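# Sort sealant cartridges by fill level into two crates

## Task

Four sealant cartridges have each been partly used, and their contents cannot be seen through the tube walls. Place every cartridge holding one third or more of its contents in the blue crate, and every other one in the dark grey crate. A cartridge counts only when it is in the correct crate, has come to rest, and no longer has the red dowel inside it; one in the wrong crate counts against you. At the end both crates must be standing upright, the grippers must have released everything and moved away, and nothing may stay in place only because the robot is holding it.

## Robot and tools

Robot: two 7-joint Kinova Gen3 arms, left_arm and right_arm, each fitted with a Robotiq 2F-85 parallel gripper and a wrist camera. The names are labels, not image sides. The scene frame has its origin on the table top midway between the arms, +x pointing out over the table, +z pointing up, and left_arm on the +y side. Base of left_arm: (+0.033, +0.278, 0) m, quat_wxyz (+0.995, 0, 0, -0.102). Base of right_arm: (-0.033, -0.263, 0) m, quat_wxyz (+0.999, 0, 0, +0.047).

Gripper frame: fingers extend along its +z and close along its y. The reported end_effector_position is the point between the pads when shut. Closed fingertips reach about 19 mm past it, open ones about 6 mm. While closing, the tips move about 13 mm farther from the wrist, so leave that clearance above the table.

A row always has 16 numbers, each in [-1, 1], covering both arms even if one stays still: left dx, dy, dz, rx, ry, rz, left gripper position, left gripper speed, then the same eight for the right arm. An optional 14 more numbers, each 0 to 1, scale joint stiffness: left's 7 joints, then right's 7, in Joint positions order. Each stays in force until replaced.

Pose part of a row (dx..rz): an offset in the gripper's own axes, measured from that gripper's measured pose when the action began. It is not measured from the previous row. For the first action in a call, the start is the last pose reported in this scene. A value of 1.0 means 0.6 m of travel or 180 degrees of turn. rx, ry, rz form one rotation vector. Each control step clips the command to within 70 mm and 16 degrees of the current pose, so distant targets take several actions. An arm never continues past its last clipped pose, so command the remainder in the next action. Position is favoured over orientation when both cannot be met.

Gripper numbers: position +1 is fully open (85 mm), 0 is about 41 mm, -0.8 is where the pads touch, and -1 closes until blocked. Speed -1 is about 20 mm/s, 0 about 85, +1 about 150. A full close grips with about 190 to 235 N per pad. To hold firmly, send -1 and keep sending it. For a gentler hold, open first, then close to just under the object's width. To release, send a width larger than the object. To leave a gripper unchanged, repeat its last position and speed, because a 0 there is a real command. position_measured_pct is about 50 - 50*position: 0 when fully open, about 90 or more when the pads meet on nothing. Stopping under 90 means the fingers are holding or blocked.

Tools:
execute_actions(actions): a list of actions, up to 15 per call. Each action is up to 15 rows, one per 1/30 s step. If an action has fewer rows, its last row is held to fill 15 steps. Each action takes 0.5 s. An empty list just returns the state and images.
move(target, speed, blocking): target is one 16-number row whose poses are offsets from the pose in the last result. The gripper follows a straight path there, all arms finishing together in 0.5 to 10 s, then stopping. speed is top path speed in m/s, 0.002 to 0.5, default 0.25; turning is capped at twice that in rad/s. It does not avoid obstacles or the other arm. Grippers lag, may stray, and can exceed speed near full reach. A faster move, or a target set deeper past a contact, hits or presses harder. The finger numbers are applied at the start. With blocking=false the result comes back after 0.5 s; then use wait or stop before sending more actions or moves. The extra 'move:' line reports the ending (done, off_target, moving, held, fault), any limits (paced = pose clipped; held = a check blocked steps, after which the arm may jump faster), and each gripper's distance to its target.
wait(seconds): 0 to 10 s; arms hold their last command, a running move continues.
stop(): brakes a running move; the fingers keep going.
zoom_image(camera, region): region [x0, y0, x1, y1] in pixels, at most 504x504, from cam_head_left, cam_head_right, cam_left_wrist or cam_right_wrist (all 504x504).
read_manual(section): licence texts only.
finished_scene(scene): ends that scene for good. Call it only once the goal is met and stable.

Results: the state line gives each gripper's position (m) and quat_wxyz in the scene frame; it can be off at long reach. 'Hand target' lines show where each arm is now driven. 'pose unreachable' means the clearance check altered an arm's command. HELD in the step readings marks steps that were held back. Joint torques include offsets and noise.

Hazards: contact torque at a joint's load limit (46.9 N m for the first four joints, 29.5 for the wrist joints, held weight included) stops that arm for 10 s and cancels the rest of the call. Holding a load heats motors: a warning appears at 60 °C, and at 75 °C the arm sinks and faults. Do not let the arms collide or press each other. Do not drop or knock anything off the table, slam cartridges, or tip the crates. Occasional tugs on held parts or pushes on loose ones may happen. To judge fill level without seeing inside, lifting to compare weight or torque is one option. Make sure no red dowel stays in a cartridge. Release each cartridge so it settles in the crate, then move the grippers clear before finishing. Less robot time and smoother, lower-effort motion are better.

Each tool is called after ">>>" by a JSON object that holds its "method" and its "body".

## Session

>>> {"method": "execute_actions", "body": {"actions": []}}

Scene clock: 0.00 s.
left_arm: end_effector_position=(+0.0483, +0.1581, +0.3579) position_measured_pct=0.0 end_effector_quat_wxyz=(-0.055, +0.055, +0.996, +0.051) | right_arm: end_effector_position=(+0.2160, -0.6622, +0.3129) position_measured_pct=0.0 end_effector_quat_wxyz=(+0.264, -0.548, +0.786, +0.112)
Joint positions: left_arm=[ 1.195 -0.375 -0.157  1.978  0.009  1.67   2.716] | right_arm=[ 1.609  0.702 -0.584  1.053 -0.158  1.736  3.782]
Joint velocities: left_arm=[-0.     0.002 -0.     0.     0.    -0.001  0.   ] | right_arm=[-0.     0.     0.     0.001 -0.001 -0.001 -0.003]
Joint torques (N m, as the joint torque sensors report them, + toward a larger angle): no reading
Motor temperatures (°C, as the motors report them): left_arm=[30 30 24 27 36 30 48] | right_arm=[29 32 28 32 35 32 36]
Hand target (left_arm): +0.048, +0.158, +0.358; -0.055, +0.055, +0.996, +0.051
Hand target (right_arm): +0.216, -0.662, +0.313; +0.264, -0.548, +0.786, +0.112
Joint stiffness scale: left_arm=[1. 1. 1. 1. 1. 1. 1.] | right_arm=[1. 1. 1. 1. 1. 1. 1.]

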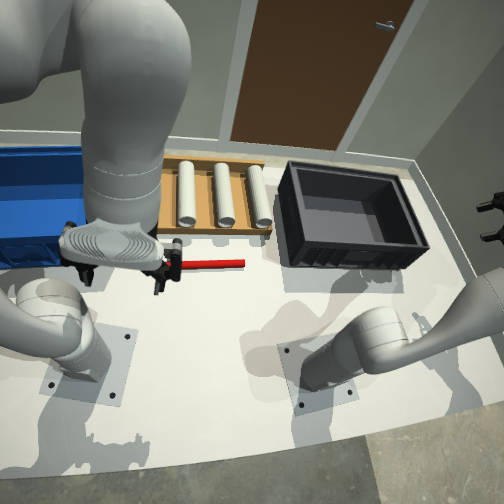

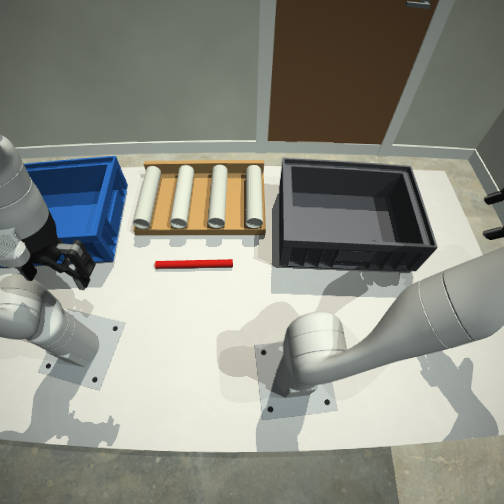

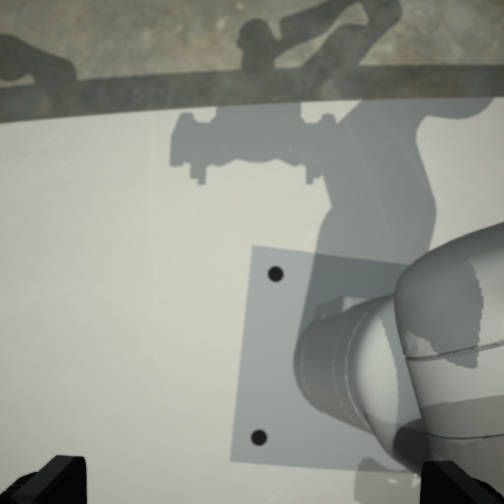

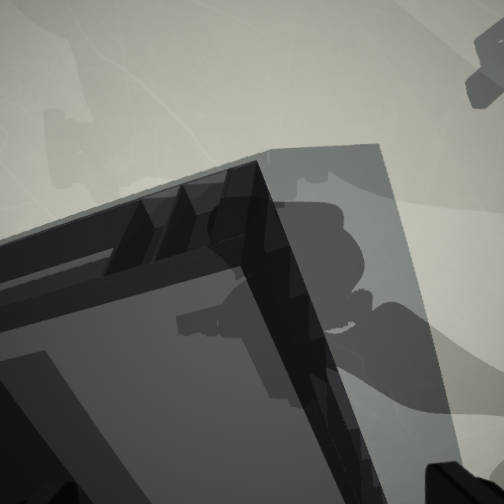

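>>> {"method": "zoom_image", "body": {"camera": "cam_head_right", "region": [110, 140, 290, 290]}}

>>> {"method": "execute_actions", "body": {"actions": [[[0,0,0,0,0,0,1,0,0,0,0,0,0,0,1,0]]]}}

Region (110, 140, 290, 290) of cam_head_right's 504x504 image, scaled by 2.800, with more detail than that image has.

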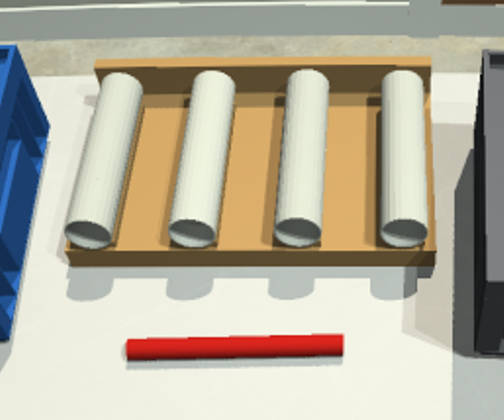

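Scene clock: 10.80 s.
left_arm: end_effector_position=(+0.0483, +0.1581, +0.3579) position_measured_pct=0.0 end_effector_quat_wxyz=(-0.055, +0.055, +0.996, +0.051) | right_arm: end_effector_position=(+0.2160, -0.6622, +0.3129) position_measured_pct=0.0 end_effector_quat_wxyz=(+0.264, -0.548, +0.786, +0.112)
Joint positions: left_arm=[ 1.195 -0.375 -0.157  1.978  0.009  1.67   2.716] | right_arm=[ 1.609  0.702 -0.584  1.053 -0.158  1.736  3.782]
Joint velocities: left_arm=[ 0.     0.001 -0.    -0.    -0.     0.001 -0.   ] | right_arm=[ 0.    -0.    -0.     0.001  0.     0.001 -0.001]
Joint torques (N m, as the joint torque sensors report them, + toward a larger angle): left_arm=[-0.53 -1.64 -0.29 -8.99  0.16  0.52  0.06] | right_arm=[  0.35 -18.94  -2.46  -7.79  -1.34   0.8    0.25]
Motor temperatures (°C, as the motors report them): left_arm=[30 30 24 27 36 30 48] | right_arm=[29 33 28 32 35 32 36]
Hand target (left_arm): +0.048, +0.158, +0.358; -0.055, +0.055, +0.996, +0.051
Hand target (right_arm): +0.216, -0.662, +0.313; +0.264, -0.548, +0.786, +0.112
Off the commanded pose (left_arm): 0.000 m, 0 deg.
Off the commanded pose (right_arm): 0.000 m, 0 deg.
Joint stiffness scale: left_arm=[1. 1. 1. 1. 1. 1. 1.] | right_arm=[1. 1. 1. 1. 1. 1. 1.]
Step readings (end_effector_position):
0: left_arm (+0.0483, +0.1581, +0.3579) | right_arm (+0.2160, -0.6622, +0.3129)
1: left_arm (+0.0483, +0.1581, +0.3579) | right_arm (+0.2160, -0.6622, +0.3129)
2: left_arm (+0.0483, +0.1581, +0.3579) | right_arm (+0.2160, -0.6622, +0.3129)
4: left_arm (+0.0483, +0.1581, +0.3579) | right_arm (+0.2160, -0.6622, +0.3129)
8: left_arm (+0.0483, +0.1581, +0.3579) | right_arm (+0.2160, -0.6622, +0.3129)
15: end_effector_position above

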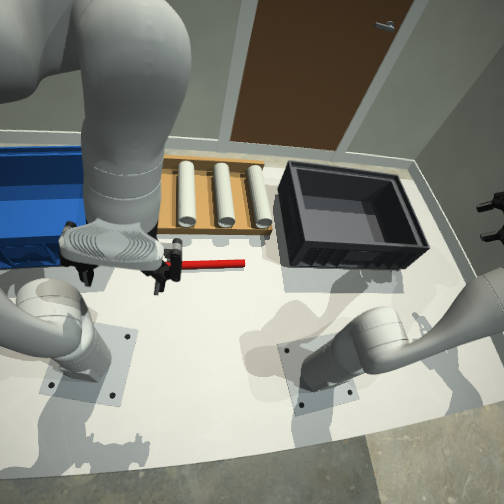

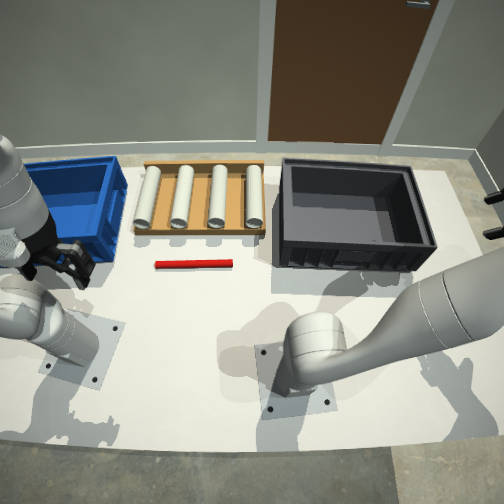

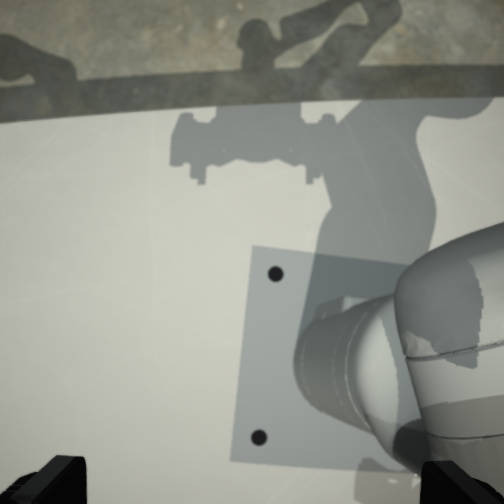

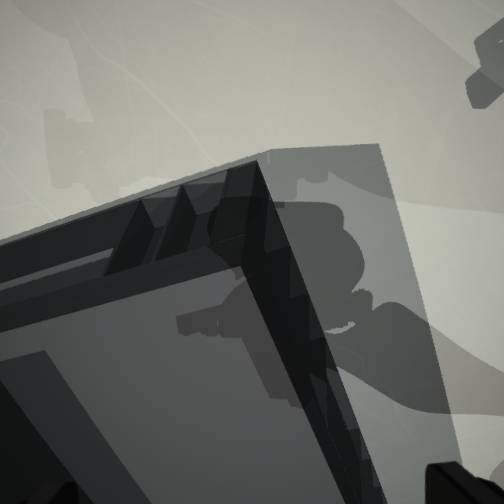

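>>> {"method": "move", "body": {"target": [-0.65,-0.12,-0.07,0,0,0,1,0,0,0,0,0,0,0,1,0], "speed": 0.3}}

Scene clock: 28.40 s.
left_arm: end_effector_position=(+0.4306, +0.0439, +0.3505) position_measured_pct=0.0 end_effector_quat_wxyz=(-0.051, +0.051, +0.996, +0.053) | right_arm: end_effector_position=(+0.2160, -0.6622, +0.3129) position_measured_pct=0.0 end_effector_quat_wxyz=(+0.264, -0.548, +0.786, +0.112)
Joint positions: left_arm=[ 0.705  0.547 -0.766  1.093  0.285  1.75   1.703] | right_arm=[ 1.609  0.702 -0.584  1.053 -0.158  1.736  3.782]
Joint velocities: left_arm=[-0.007  0.004  0.007 -0.001 -0.     0.    -0.   ] | right_arm=[ 0.     0.     0.    -0.001  0.     0.002  0.001]
Joint torques (N m, as the joint torque sensors report them, + toward a larger angle): left_arm=[  0.05 -18.54  -3.4   -8.36  -0.4    0.56   0.11] | right_arm=[  0.86 -19.14  -2.77  -8.2   -1.52   0.85   0.15]
Motor temperatures (°C, as the motors report them): left_arm=[30 30 24 28 36 30 48] | right_arm=[29 33 28 32 35 32 36]
Hand target (left_arm): +0.430, +0.041, +0.349; -0.054, +0.055, +0.996, +0.050
Hand target (right_arm): +0.216, -0.662, +0.313; +0.264, -0.548, +0.786, +0.112
Off the commanded pose (left_arm): 0.004 m, 1 deg.
Off the commanded pose (right_arm): 0.000 m, 0 deg.
Joint stiffness scale: left_arm=[1. 1. 1. 1. 1. 1. 1.] | right_arm=[1. 1. 1. 1. 1. 1. 1.]
move: off_target (left_arm)

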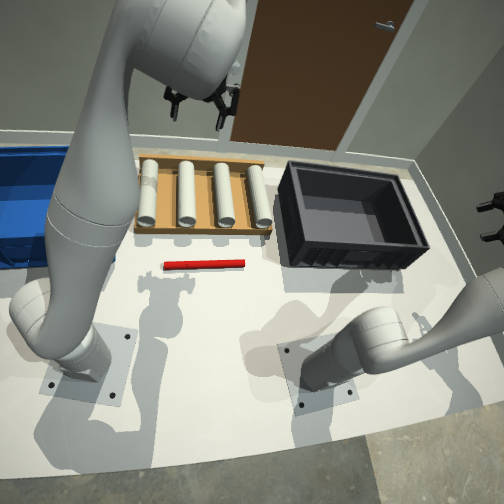

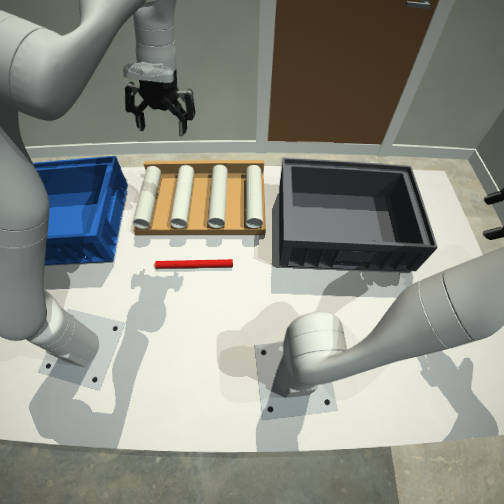

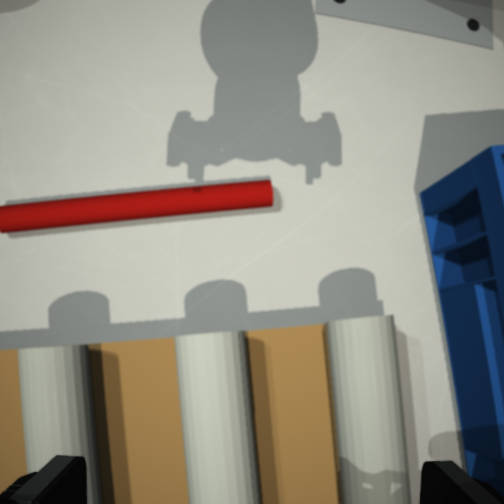

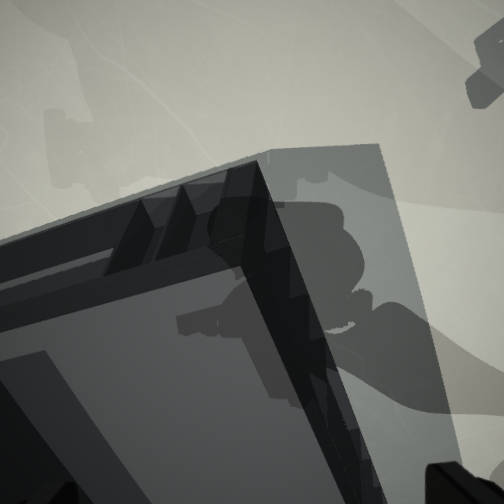

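>>> {"method": "move", "body": {"target": [0.1,-0.2,0,0.0337,-0.0325,-0.0325,1,0,0,0,0,0,0,0,1,0], "speed": 0.3}}

Scene clock: 52.53 s.
left_arm: end_effector_position=(+0.3595, -0.0670, +0.3440) position_measured_pct=0.0 end_effector_quat_wxyz=(-0.000, +0.002, +1.000, +0.003) | right_arm: end_effector_position=(+0.2160, -0.6622, +0.3129) position_measured_pct=0.0 end_effector_quat_wxyz=(+0.264, -0.548, +0.786, +0.112)
Joint positions: left_arm=[ 0.997  0.471 -0.748  1.215  0.309  1.573  2.077] | right_arm=[ 1.609  0.702 -0.584  1.053 -0.158  1.736  3.782]
Joint velocities: left_arm=[ 0.006 -0.001 -0.001  0.    -0.    -0.001 -0.   ] | right_arm=[ 0.    -0.    -0.001 -0.    -0.    -0.     0.002]
Joint torques (N m, as the joint torque sensors report them, + toward a larger angle): left_arm=[ -0.23 -17.06  -3.07  -9.12  -0.19   0.15   0.15] | right_arm=[  0.13 -19.37  -2.88  -7.76  -1.27   0.9   -0.08]
Motor temperatures (°C, as the motors report them): left_arm=[30 30 24 28 36 30 48] | right_arm=[29 33 28 32 35 32 36]
Hand target (left_arm): +0.358, -0.069, +0.344; -0.000, +0.000, +1.000, -0.000
Hand target (right_arm): +0.216, -0.662, +0.313; +0.264, -0.548, +0.786, +0.112
Off the commanded pose (left_arm): 0.003 m, 0 deg.
Off the commanded pose (right_arm): 0.000 m, 0 deg.
Joint stiffness scale: left_arm=[1. 1. 1. 1. 1. 1. 1.] | right_arm=[1. 1. 1. 1. 1. 1. 1.]
move: done

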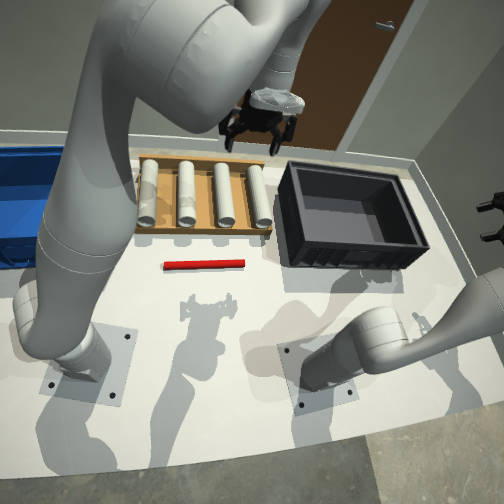

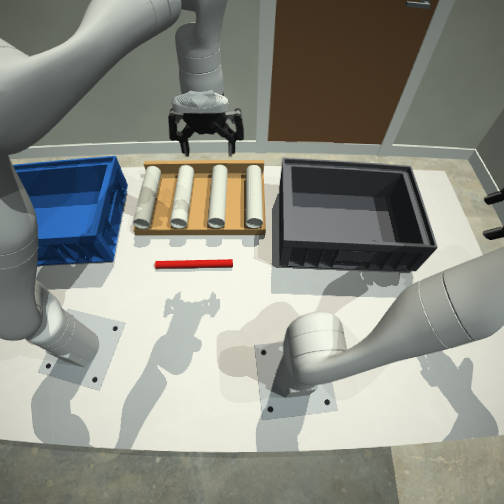

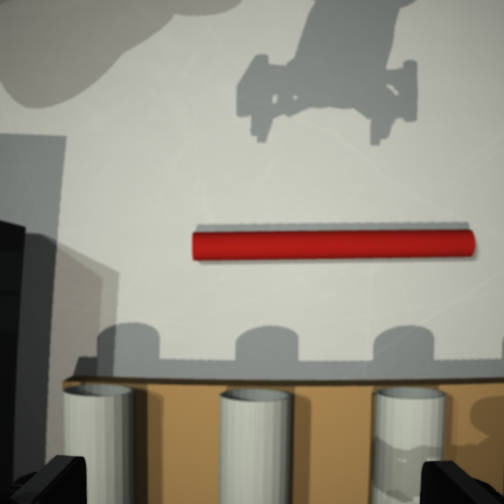

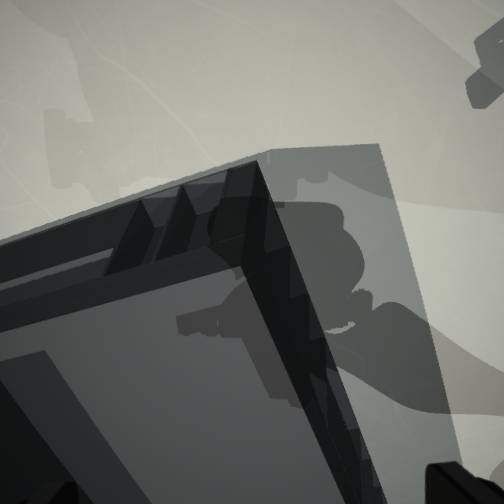

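>>> {"method": "move", "body": {"target": [0.1025,0.2617,0.3733,0,0,-0.5,1,0,0,0,0,0,0,0,1,0], "speed": 0.3}}

Scene clock: 84.60 s.
left_arm: end_effector_position=(+0.2984, +0.0914, +0.1229) position_measured_pct=0.0 end_effector_quat_wxyz=(-0.002, +0.701, -0.713, -0.003) | right_arm: end_effector_position=(+0.2160, -0.6622, +0.3129) position_measured_pct=0.0 end_effector_quat_wxyz=(+0.264, -0.548, +0.786, +0.112)
Joint positions: left_arm=[ 1.092  0.49  -1.003  2.142  0.57   0.81   3.058] | right_arm=[ 1.609  0.702 -0.584  1.053 -0.158  1.736  3.782]
Joint velocities: left_arm=[-0.006  0.     0.001  0.001 -0.    -0.001 -0.   ] | right_arm=[ 0.     0.001 -0.     0.001 -0.    -0.002 -0.   ]
Joint torques (N m, as the joint torque sensors report them, + toward a larger angle): left_arm=[ -0.1  -11.63  -3.38  -5.69  -0.1    0.26   0.24] | right_arm=[  0.64 -19.56  -2.72  -7.48  -1.05   0.88   0.33]
Motor temperatures (°C, as the motors report them): left_arm=[30 31 24 28 36 30 48] | right_arm=[29 34 28 32 35 32 36]
Hand target (left_arm): +0.299, +0.092, +0.121; -0.002, +0.707, -0.708, -0.002
Hand target (right_arm): +0.216, -0.662, +0.313; +0.264, -0.548, +0.786, +0.112
Off the commanded pose (left_arm): 0.002 m, 1 deg.
Off the commanded pose (right_arm): 0.000 m, 0 deg.
Joint stiffness scale: left_arm=[1. 1. 1. 1. 1. 1. 1.] | right_arm=[1. 1. 1. 1. 1. 1. 1.]
move: done

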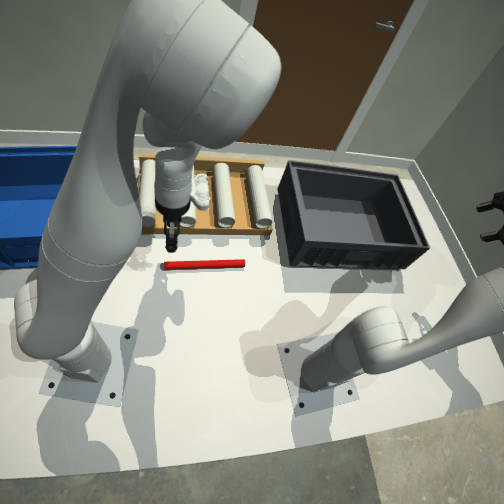

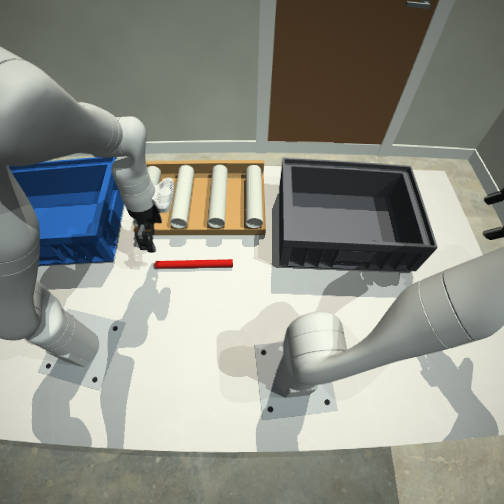

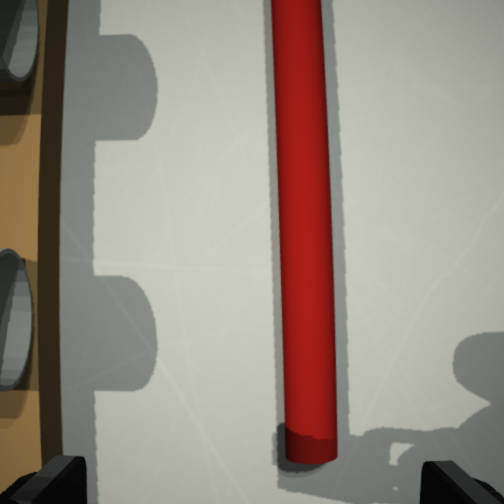

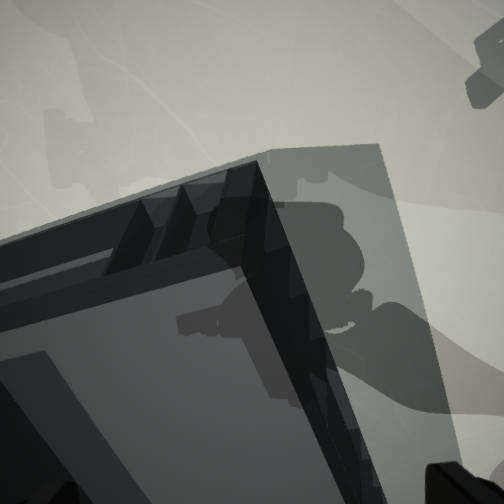

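>>> {"method": "move", "body": {"target": [0.01,0.0367,0.105,0,0,0,1,0,0,0,0,0,0,0,1,0], "speed": 0.15}}

Scene clock: 101.87 s.
left_arm: end_effector_position=(+0.2774, +0.0862, +0.0620) position_measured_pct=0.0 end_effector_quat_wxyz=(-0.003, +0.700, -0.714, -0.002) | right_arm: end_effector_position=(+0.2160, -0.6622, +0.3129) position_measured_pct=0.0 end_effector_quat_wxyz=(+0.264, -0.548, +0.786, +0.112)
Joint positions: left_arm=[ 1.012  0.591 -0.843  2.257  0.784  0.619  2.906] | right_arm=[ 1.609  0.702 -0.584  1.053 -0.158  1.736  3.782]
Joint velocities: left_arm=[-0.01   0.001  0.006  0.     0.    -0.003  0.   ] | right_arm=[-0.001  0.001  0.     0.001  0.001 -0.001 -0.001]
Joint torques (N m, as the joint torque sensors report them, + toward a larger angle): left_arm=[  0.29 -13.14  -3.89  -3.98  -0.14   0.06   0.22] | right_arm=[  0.36 -19.36  -2.76  -7.37  -1.35   0.8    0.31]
Motor temperatures (°C, as the motors report them): left_arm=[30 31 24 28 36 30 48] | right_arm=[29 34 28 32 35 32 36]
Hand target (left_arm): +0.276, +0.087, +0.060; -0.003, +0.701, -0.713, -0.003
Hand target (right_arm): +0.216, -0.662, +0.313; +0.264, -0.548, +0.786, +0.112
Off the commanded pose (left_arm): 0.002 m, 0 deg.
Off the commanded pose (right_arm): 0.000 m, 0 deg.
Joint stiffness scale: left_arm=[1. 1. 1. 1. 1. 1. 1.] | right_arm=[1. 1. 1. 1. 1. 1. 1.]
move: done

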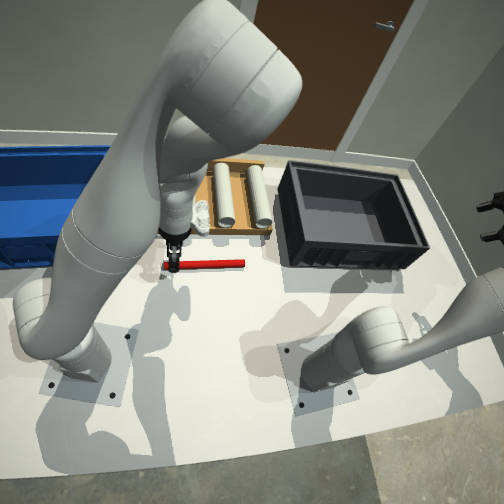

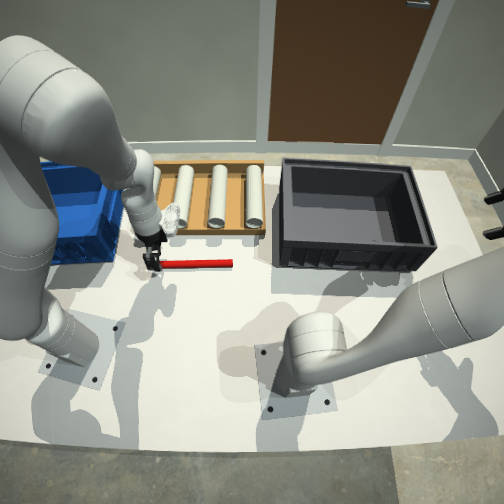

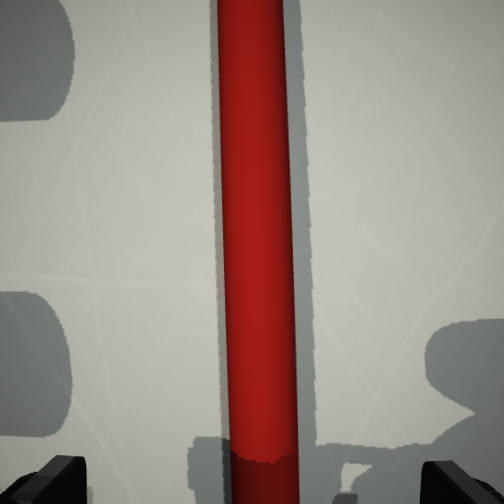

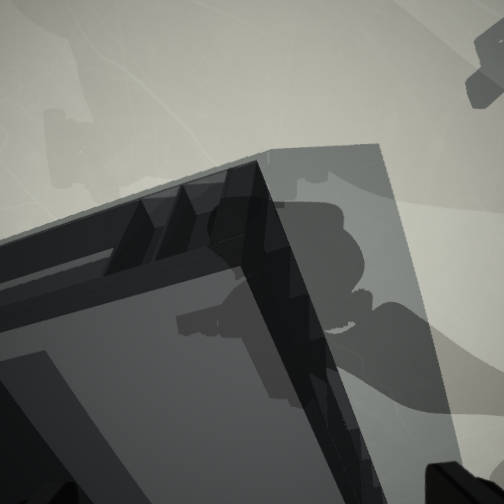

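>>> {"method": "move", "body": {"target": [0,0,0.0625,0,0,0,1,0,0,0,0,0,0,0,1,0], "speed": 0.08}}

>>> {"method": "move", "body": {"target": [0,0,0,0,0,0,-1,0,0,0,0,0,0,0,1,0], "speed": 0.08}}

Scene clock: 110.43 s.
left_arm: end_effector_position=(+0.2787, +0.0859, +0.0265) position_measured_pct=0.0 end_effector_quat_wxyz=(-0.003, +0.700, -0.715, -0.001) | right_arm: end_effector_position=(+0.2160, -0.6622, +0.3129) position_measured_pct=0.0 end_effector_quat_wxyz=(+0.264, -0.548, +0.786, +0.112)
Joint positions: left_arm=[ 0.918  0.669 -0.723  2.283  0.945  0.522  2.761] | right_arm=[ 1.609  0.702 -0.584  1.053 -0.158  1.736  3.782]
Joint velocities: left_arm=[-0.01   0.002  0.007  0.001 -0.    -0.004 -0.   ] | right_arm=[ 0.    -0.     0.     0.002 -0.001 -0.001 -0.   ]
Joint torques (N m, as the joint torque sensors report them, + toward a larger angle): left_arm=[ -0.06 -13.91  -3.06  -3.03  -0.17   0.34   0.15] | right_arm=[  0.61 -19.33  -3.02  -7.91  -1.16   0.78   0.22]
Motor temperatures (°C, as the motors report them): left_arm=[30 31 24 28 36 30 48] | right_arm=[29 34 28 32 35 32 36]
Hand target (left_arm): +0.278, +0.087, +0.025; -0.003, +0.700, -0.714, -0.003
Hand target (right_arm): +0.216, -0.662, +0.313; +0.264, -0.548, +0.786, +0.112
Off the commanded pose (left_arm): 0.002 m, 0 deg.
Off the commanded pose (right_arm): 0.000 m, 0 deg.
Joint stiffness scale: left_arm=[1. 1. 1. 1. 1. 1. 1.] | right_arm=[1. 1. 1. 1. 1. 1. 1.]
move: done

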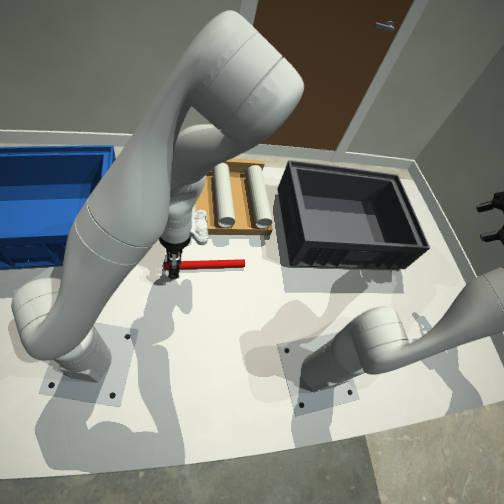

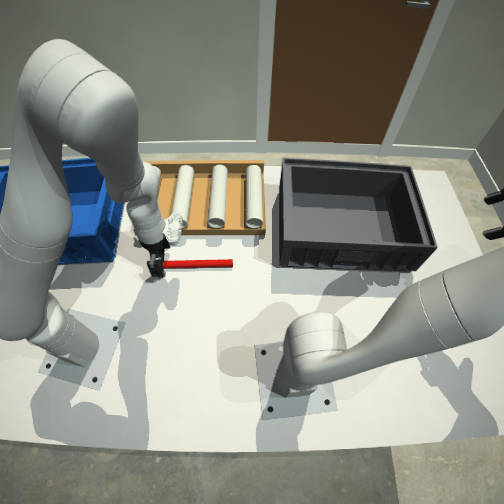

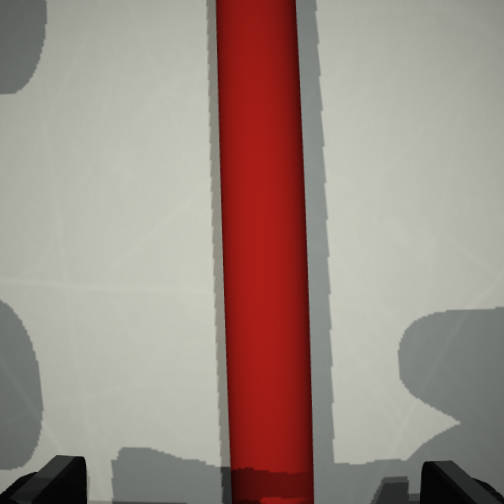

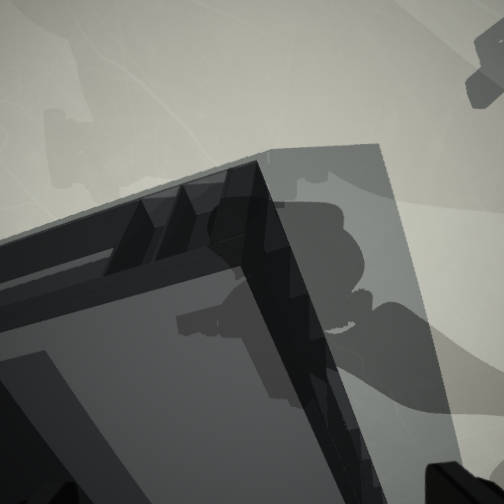

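Scene clock: 111.57 s.
left_arm: end_effector_position=(+0.2787, +0.0857, +0.0268) position_measured_pct=73.0 end_effector_quat_wxyz=(-0.003, +0.700, -0.714, -0.001) | right_arm: end_effector_position=(+0.2160, -0.6622, +0.3129) position_measured_pct=0.0 end_effector_quat_wxyz=(+0.264, -0.548, +0.786, +0.112)
Joint positions: left_arm=[ 0.918  0.668 -0.723  2.283  0.945  0.522  2.761] | right_arm=[ 1.609  0.702 -0.584  1.053 -0.158  1.736  3.782]
Joint velocities: left_arm=[ 0.    -0.     0.002 -0.    -0.    -0.001 -0.   ] | right_arm=[ 0.     0.001  0.     0.001  0.    -0.001 -0.   ]
Joint torques (N m, as the joint torque sensors report them, + toward a larger angle): left_arm=[  1.17 -10.42  -0.19  -5.13   1.07  -0.07   0.18] | right_arm=[  0.43 -19.15  -3.13  -7.87  -1.53   1.17   0.11]
Motor temperatures (°C, as the motors report them): left_arm=[30 31 24 28 36 30 48] | right_arm=[29 34 28 32 35 32 36]
Hand target (left_arm): +0.279, +0.086, +0.026; -0.003, +0.700, -0.715, -0.001
Hand target (right_arm): +0.216, -0.662, +0.313; +0.264, -0.548, +0.786, +0.112
Off the commanded pose (left_arm): 0.000 m, 0 deg.
Off the commanded pose (right_arm): 0.000 m, 0 deg.
Joint stiffness scale: left_arm=[1. 1. 1. 1. 1. 1. 1.] | right_arm=[1. 1. 1. 1. 1. 1. 1.]
move: done

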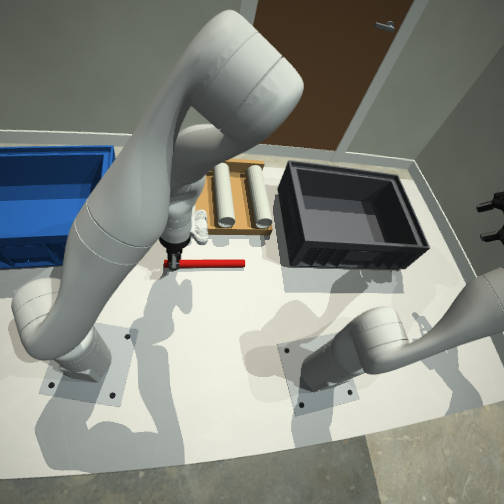

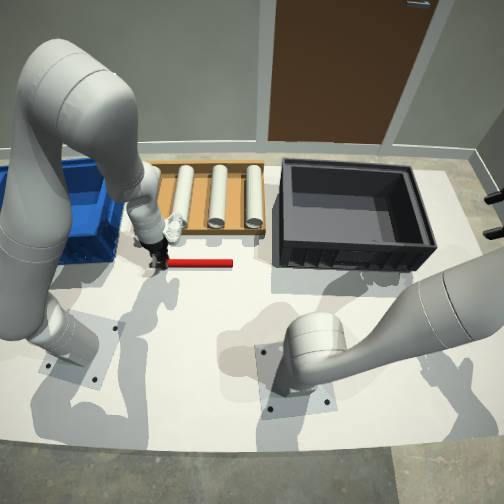

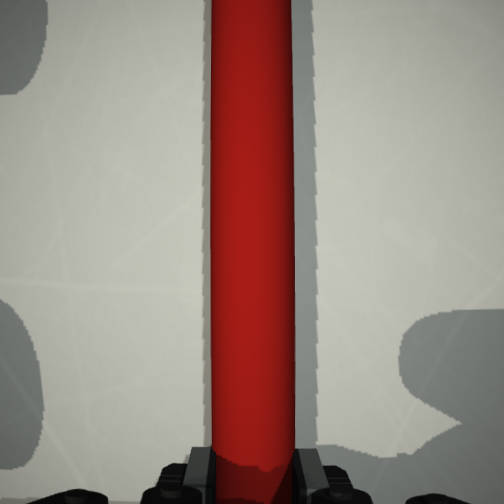

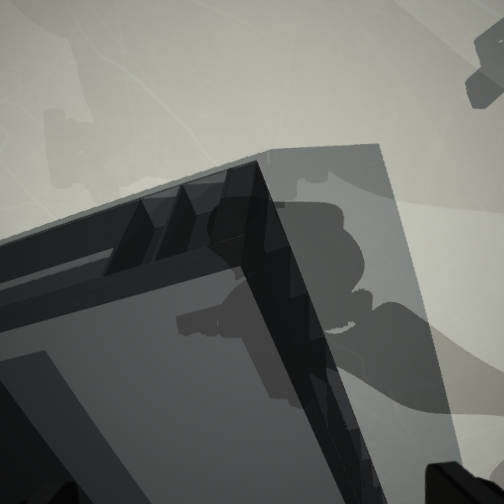

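>>> {"method": "move", "body": {"target": [0,0,-0.15,0,0,0,-1,0,0,0,0,0,0,0,1,0], "speed": 0.15}}

Scene clock: 123.33 s.
left_arm: end_effector_position=(+0.2773, +0.0845, +0.1144) position_measured_pct=73.0 end_effector_quat_wxyz=(-0.002, +0.700, -0.714, -0.001) | right_arm: end_effector_position=(+0.2160, -0.6622, +0.3129) position_measured_pct=0.0 end_effector_quat_wxyz=(+0.264, -0.548, +0.786, +0.112)
Joint positions: left_arm=[ 1.133  0.473 -0.974  2.195  0.576  0.755  3.097] | right_arm=[ 1.609  0.702 -0.584  1.053 -0.158  1.736  3.782]
Joint velocities: left_arm=[ 0.011 -0.001 -0.007 -0.    -0.     0.002  0.   ] | right_arm=[-0.001  0.     0.     0.002 -0.     0.001  0.002]
Joint torques (N m, as the joint torque sensors report them, + toward a larger angle): left_arm=[ -0.26 -11.67  -3.51  -5.42  -0.19   0.     0.17] | right_arm=[  0.72 -19.44  -2.71  -8.29  -1.46   0.77   0.22]
Motor temperatures (°C, as the motors report them): left_arm=[30 31 24 28 36 30 48] | right_arm=[29 34 28 32 35 32 36]
Hand target (left_arm): +0.278, +0.085, +0.116; -0.002, +0.700, -0.715, -0.001
Hand target (right_arm): +0.216, -0.662, +0.313; +0.264, -0.548, +0.786, +0.112
Off the commanded pose (left_arm): 0.003 m, 0 deg.
Off the commanded pose (right_arm): 0.000 m, 0 deg.
Joint stiffness scale: left_arm=[1. 1. 1. 1. 1. 1. 1.] | right_arm=[1. 1. 1. 1. 1. 1. 1.]
move: done

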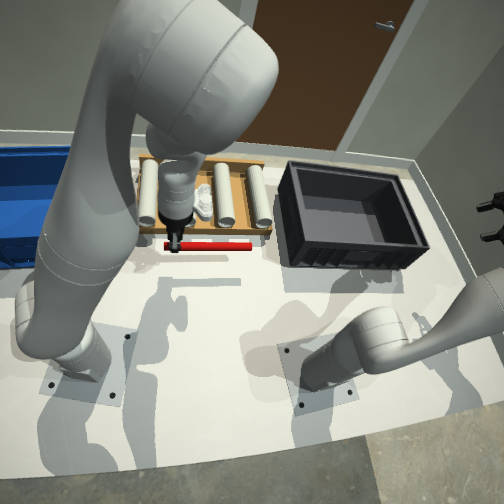

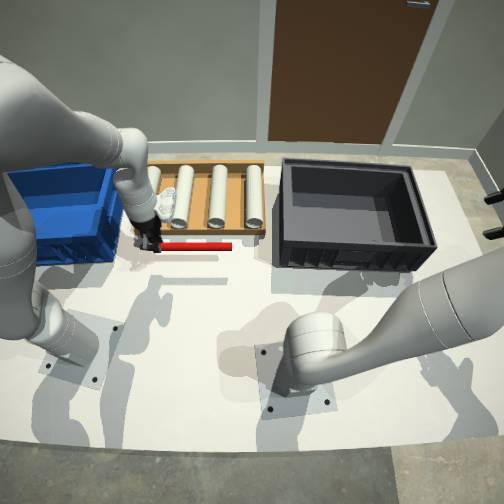

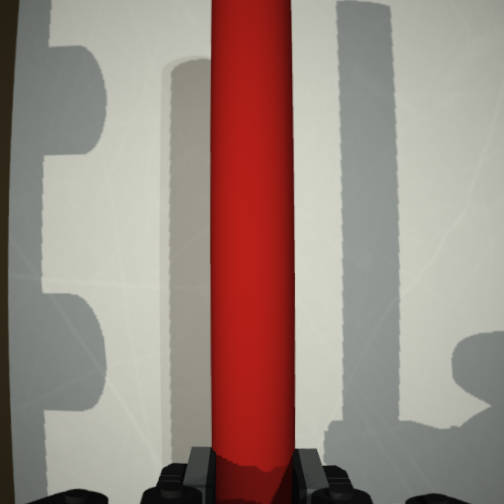

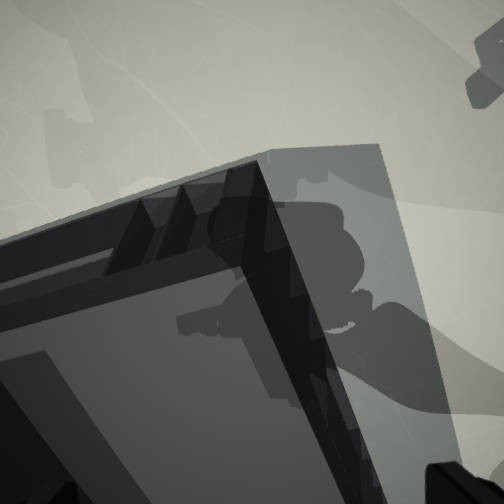

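>>> {"method": "move", "body": {"target": [0.0667,0.2117,-0.01,0,0,-0.506,-1,0,0,0,0,0,0,0,1,0], "speed": 0.3}}

Scene clock: 132.63 s.
left_arm: end_effector_position=(+0.1511, +0.0468, +0.1207) position_measured_pct=73.0 end_effector_quat_wxyz=(-0.001, +1.000, -0.004, +0.000) | right_arm: end_effector_position=(+0.2160, -0.6622, +0.3129) position_measured_pct=0.0 end_effector_quat_wxyz=(+0.264, -0.548, +0.786, +0.112)
Joint positions: left_arm=[ 1.834  0.529 -1.37   2.33   0.724  0.84   4.87 ] | right_arm=[ 1.609  0.702 -0.584  1.053 -0.158  1.736  3.782]
Joint velocities: left_arm=[ 0.01  -0.001 -0.001  0.     0.    -0.002  0.006] | right_arm=[-0.001  0.     0.001  0.002 -0.     0.     0.001]
Joint torques (N m, as the joint torque sensors report them, + toward a larger angle): left_arm=[-0.32 -9.17 -4.16 -5.49 -0.32 -0.23  0.14] | right_arm=[  0.2  -19.13  -2.85  -7.59  -1.25   0.86   0.18]
Motor temperatures (°C, as the motors report them): left_arm=[30 31 24 28 36 30 48] | right_arm=[29 35 28 32 35 32 36]
Hand target (left_arm): +0.149, +0.048, +0.120; -0.002, +1.000, -0.001, -0.001
Hand target (right_arm): +0.216, -0.662, +0.313; +0.264, -0.548, +0.786, +0.112
Off the commanded pose (left_arm): 0.002 m, 0 deg.
Off the commanded pose (right_arm): 0.000 m, 0 deg.
Joint stiffness scale: left_arm=[1. 1. 1. 1. 1. 1. 1.] | right_arm=[1. 1. 1. 1. 1. 1. 1.]
move: done

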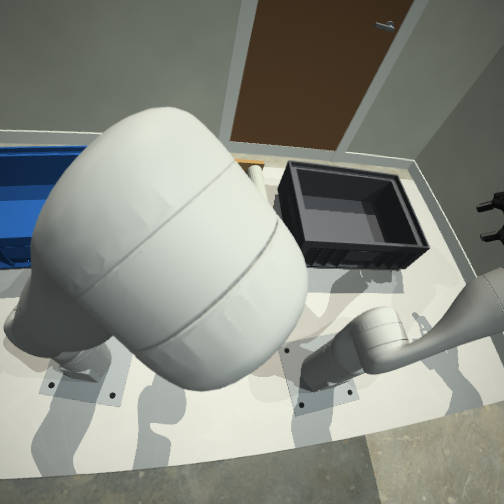

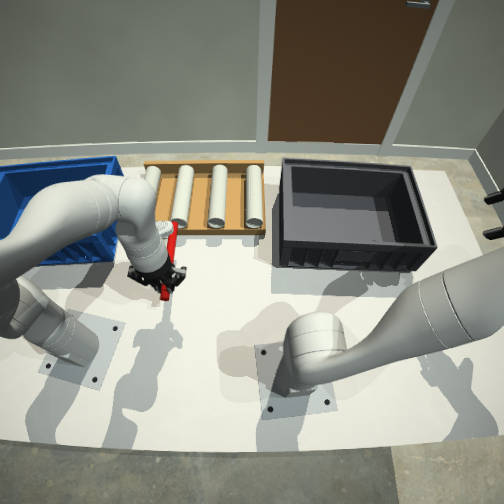

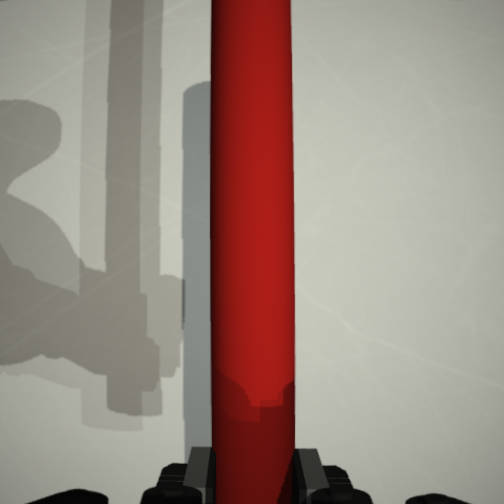

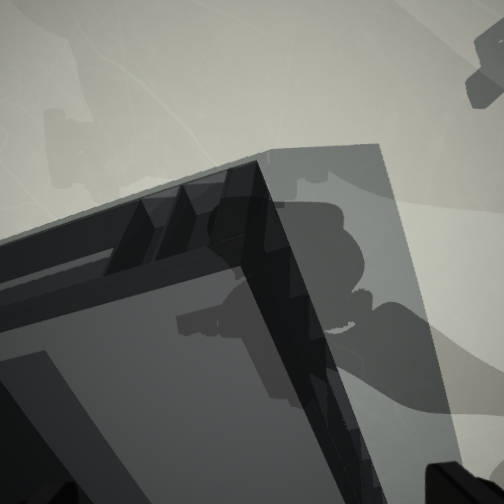

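>>> {"method": "move", "body": {"target": [0,0,0,0,0,0,-1,0,-0.548,0.058,0.2776,-0.0698,0.1725,-0.1092,1,0], "speed": 0.4}}

Scene clock: 197.70 s.
left_arm: end_effector_position=(+0.1509, +0.0467, +0.1207) position_measured_pct=73.0 end_effector_quat_wxyz=(-0.001, +1.000, -0.004, +0.000) | right_arm: end_effector_position=(+0.3176, -0.3054, +0.3477) position_measured_pct=0.0 end_effector_quat_wxyz=(+0.005, -0.708, +0.706, -0.000)
Joint positions: left_arm=[ 1.836  0.529 -1.37   2.33   0.724  0.84   4.871] | right_arm=[ 1.013  0.184 -1.026  1.596  0.152  1.443  3.026]
Joint velocities: left_arm=[ 0.     0.001 -0.    -0.     0.    -0.    -0.   ] | right_arm=[-0.011  0.    -0.    -0.001 -0.001  0.002 -0.   ]
Joint torques (N m, as the joint torque sensors report them, + toward a larger angle): left_arm=[-0.36 -9.4  -4.08 -5.27 -0.26 -0.02  0.2 ] | right_arm=[ 0.33 -8.95 -1.29 -8.67  0.22  0.05  0.39]
Motor temperatures (°C, as the motors report them): left_arm=[30 31 24 28 36 30 48] | right_arm=[29 35 28 32 35 32 36]
Hand target (left_arm): +0.151, +0.047, +0.121; -0.001, +1.000, -0.004, +0.000
Hand target (right_arm): +0.318, -0.307, +0.348; -0.002, +0.708, -0.707, +0.000
Off the commanded pose (left_arm): 0.000 m, 0 deg.
Off the commanded pose (right_arm): 0.003 m, 1 deg.
Joint stiffness scale: left_arm=[1. 1. 1. 1. 1. 1. 1.] | right_arm=[1. 1. 1. 1. 1. 1. 1.]
move: done

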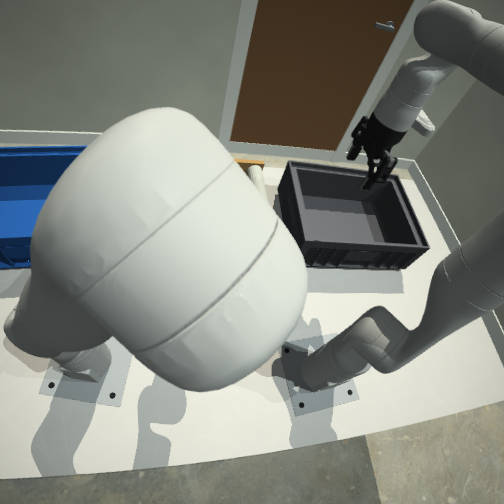

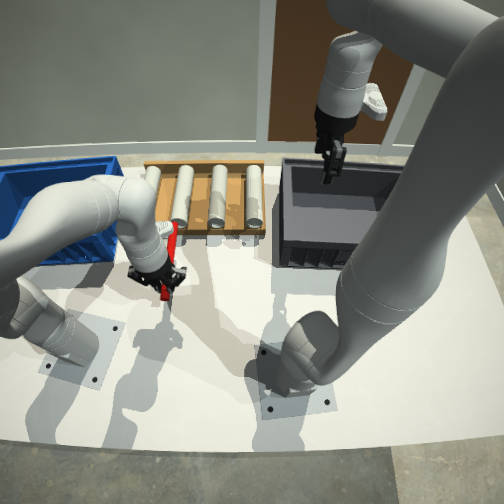

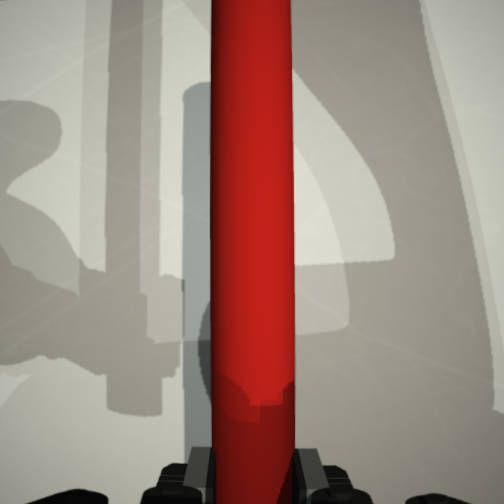

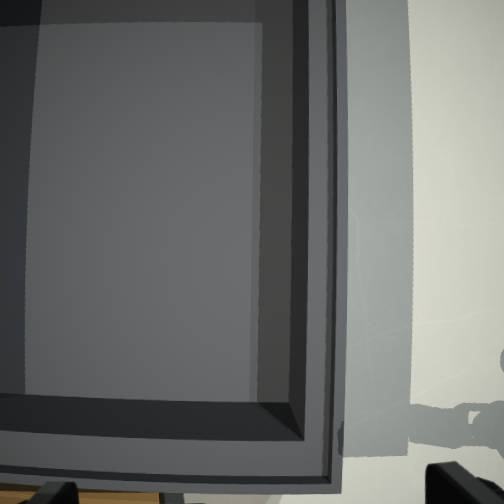

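>>> {"method": "move", "body": {"target": [0,0,0,0,0,0,-1,0,-0.5857,-0.1707,-0.0538,0,0,0,1,0], "speed": 0.4}}

Scene clock: 204.80 s.
left_arm: end_effector_position=(+0.1509, +0.0467, +0.1207) position_measured_pct=73.0 end_effector_quat_wxyz=(-0.001, +1.000, -0.004, +0.000) | right_arm: end_effector_position=(+0.4158, +0.0487, +0.3851) position_measured_pct=0.0 end_effector_quat_wxyz=(+0.009, -0.708, +0.706, +0.005)
Joint positions: left_arm=[ 1.836  0.529 -1.37   2.33   0.724  0.84   4.871] | right_arm=[-0.19   0.71  -1.036  0.765  0.627  1.874  2.179]
Joint velocities: left_arm=[-0.     0.001  0.    -0.     0.    -0.001  0.   ] | right_arm=[-0.005  0.002  0.003 -0.001 -0.     0.    -0.001]
Joint torques (N m, as the joint torque sensors report them, + toward a larger angle): left_arm=[ 0.07 -9.13 -3.85 -5.28 -0.23  0.03  0.22] | right_arm=[  0.3  -19.26  -3.09  -6.5    0.11  -0.07   0.44]
Motor temperatures (°C, as the motors report them): left_arm=[30 30 24 28 36 30 48] | right_arm=[29 35 28 33 35 32 36]
Hand target (left_arm): +0.151, +0.047, +0.121; -0.001, +1.000, -0.004, +0.000
Hand target (right_arm): +0.418, +0.047, +0.383; -0.006, +0.708, -0.706, -0.001
Off the commanded pose (left_arm): 0.000 m, 0 deg.
Off the commanded pose (right_arm): 0.004 m, 1 deg.
Joint stiffness scale: left_arm=[1. 1. 1. 1. 1. 1. 1.] | right_arm=[1. 1. 1. 1. 1. 1. 1.]
move: off_target (right_arm); limits=paced

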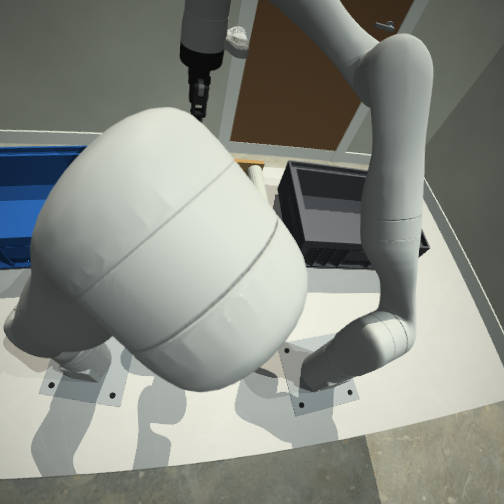

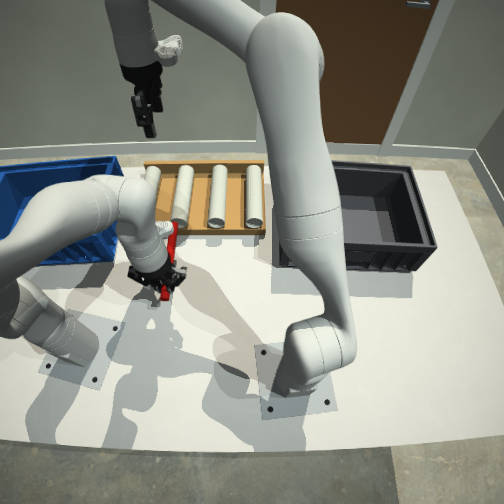

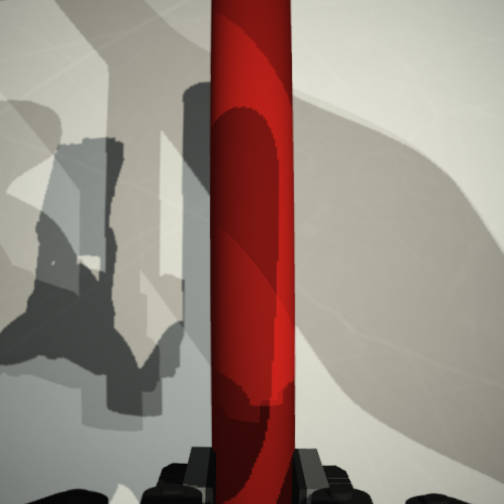

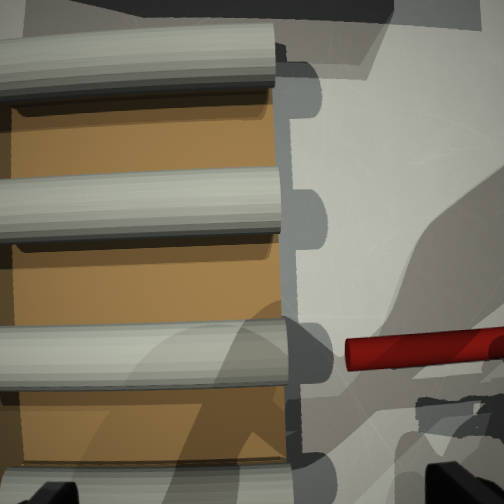

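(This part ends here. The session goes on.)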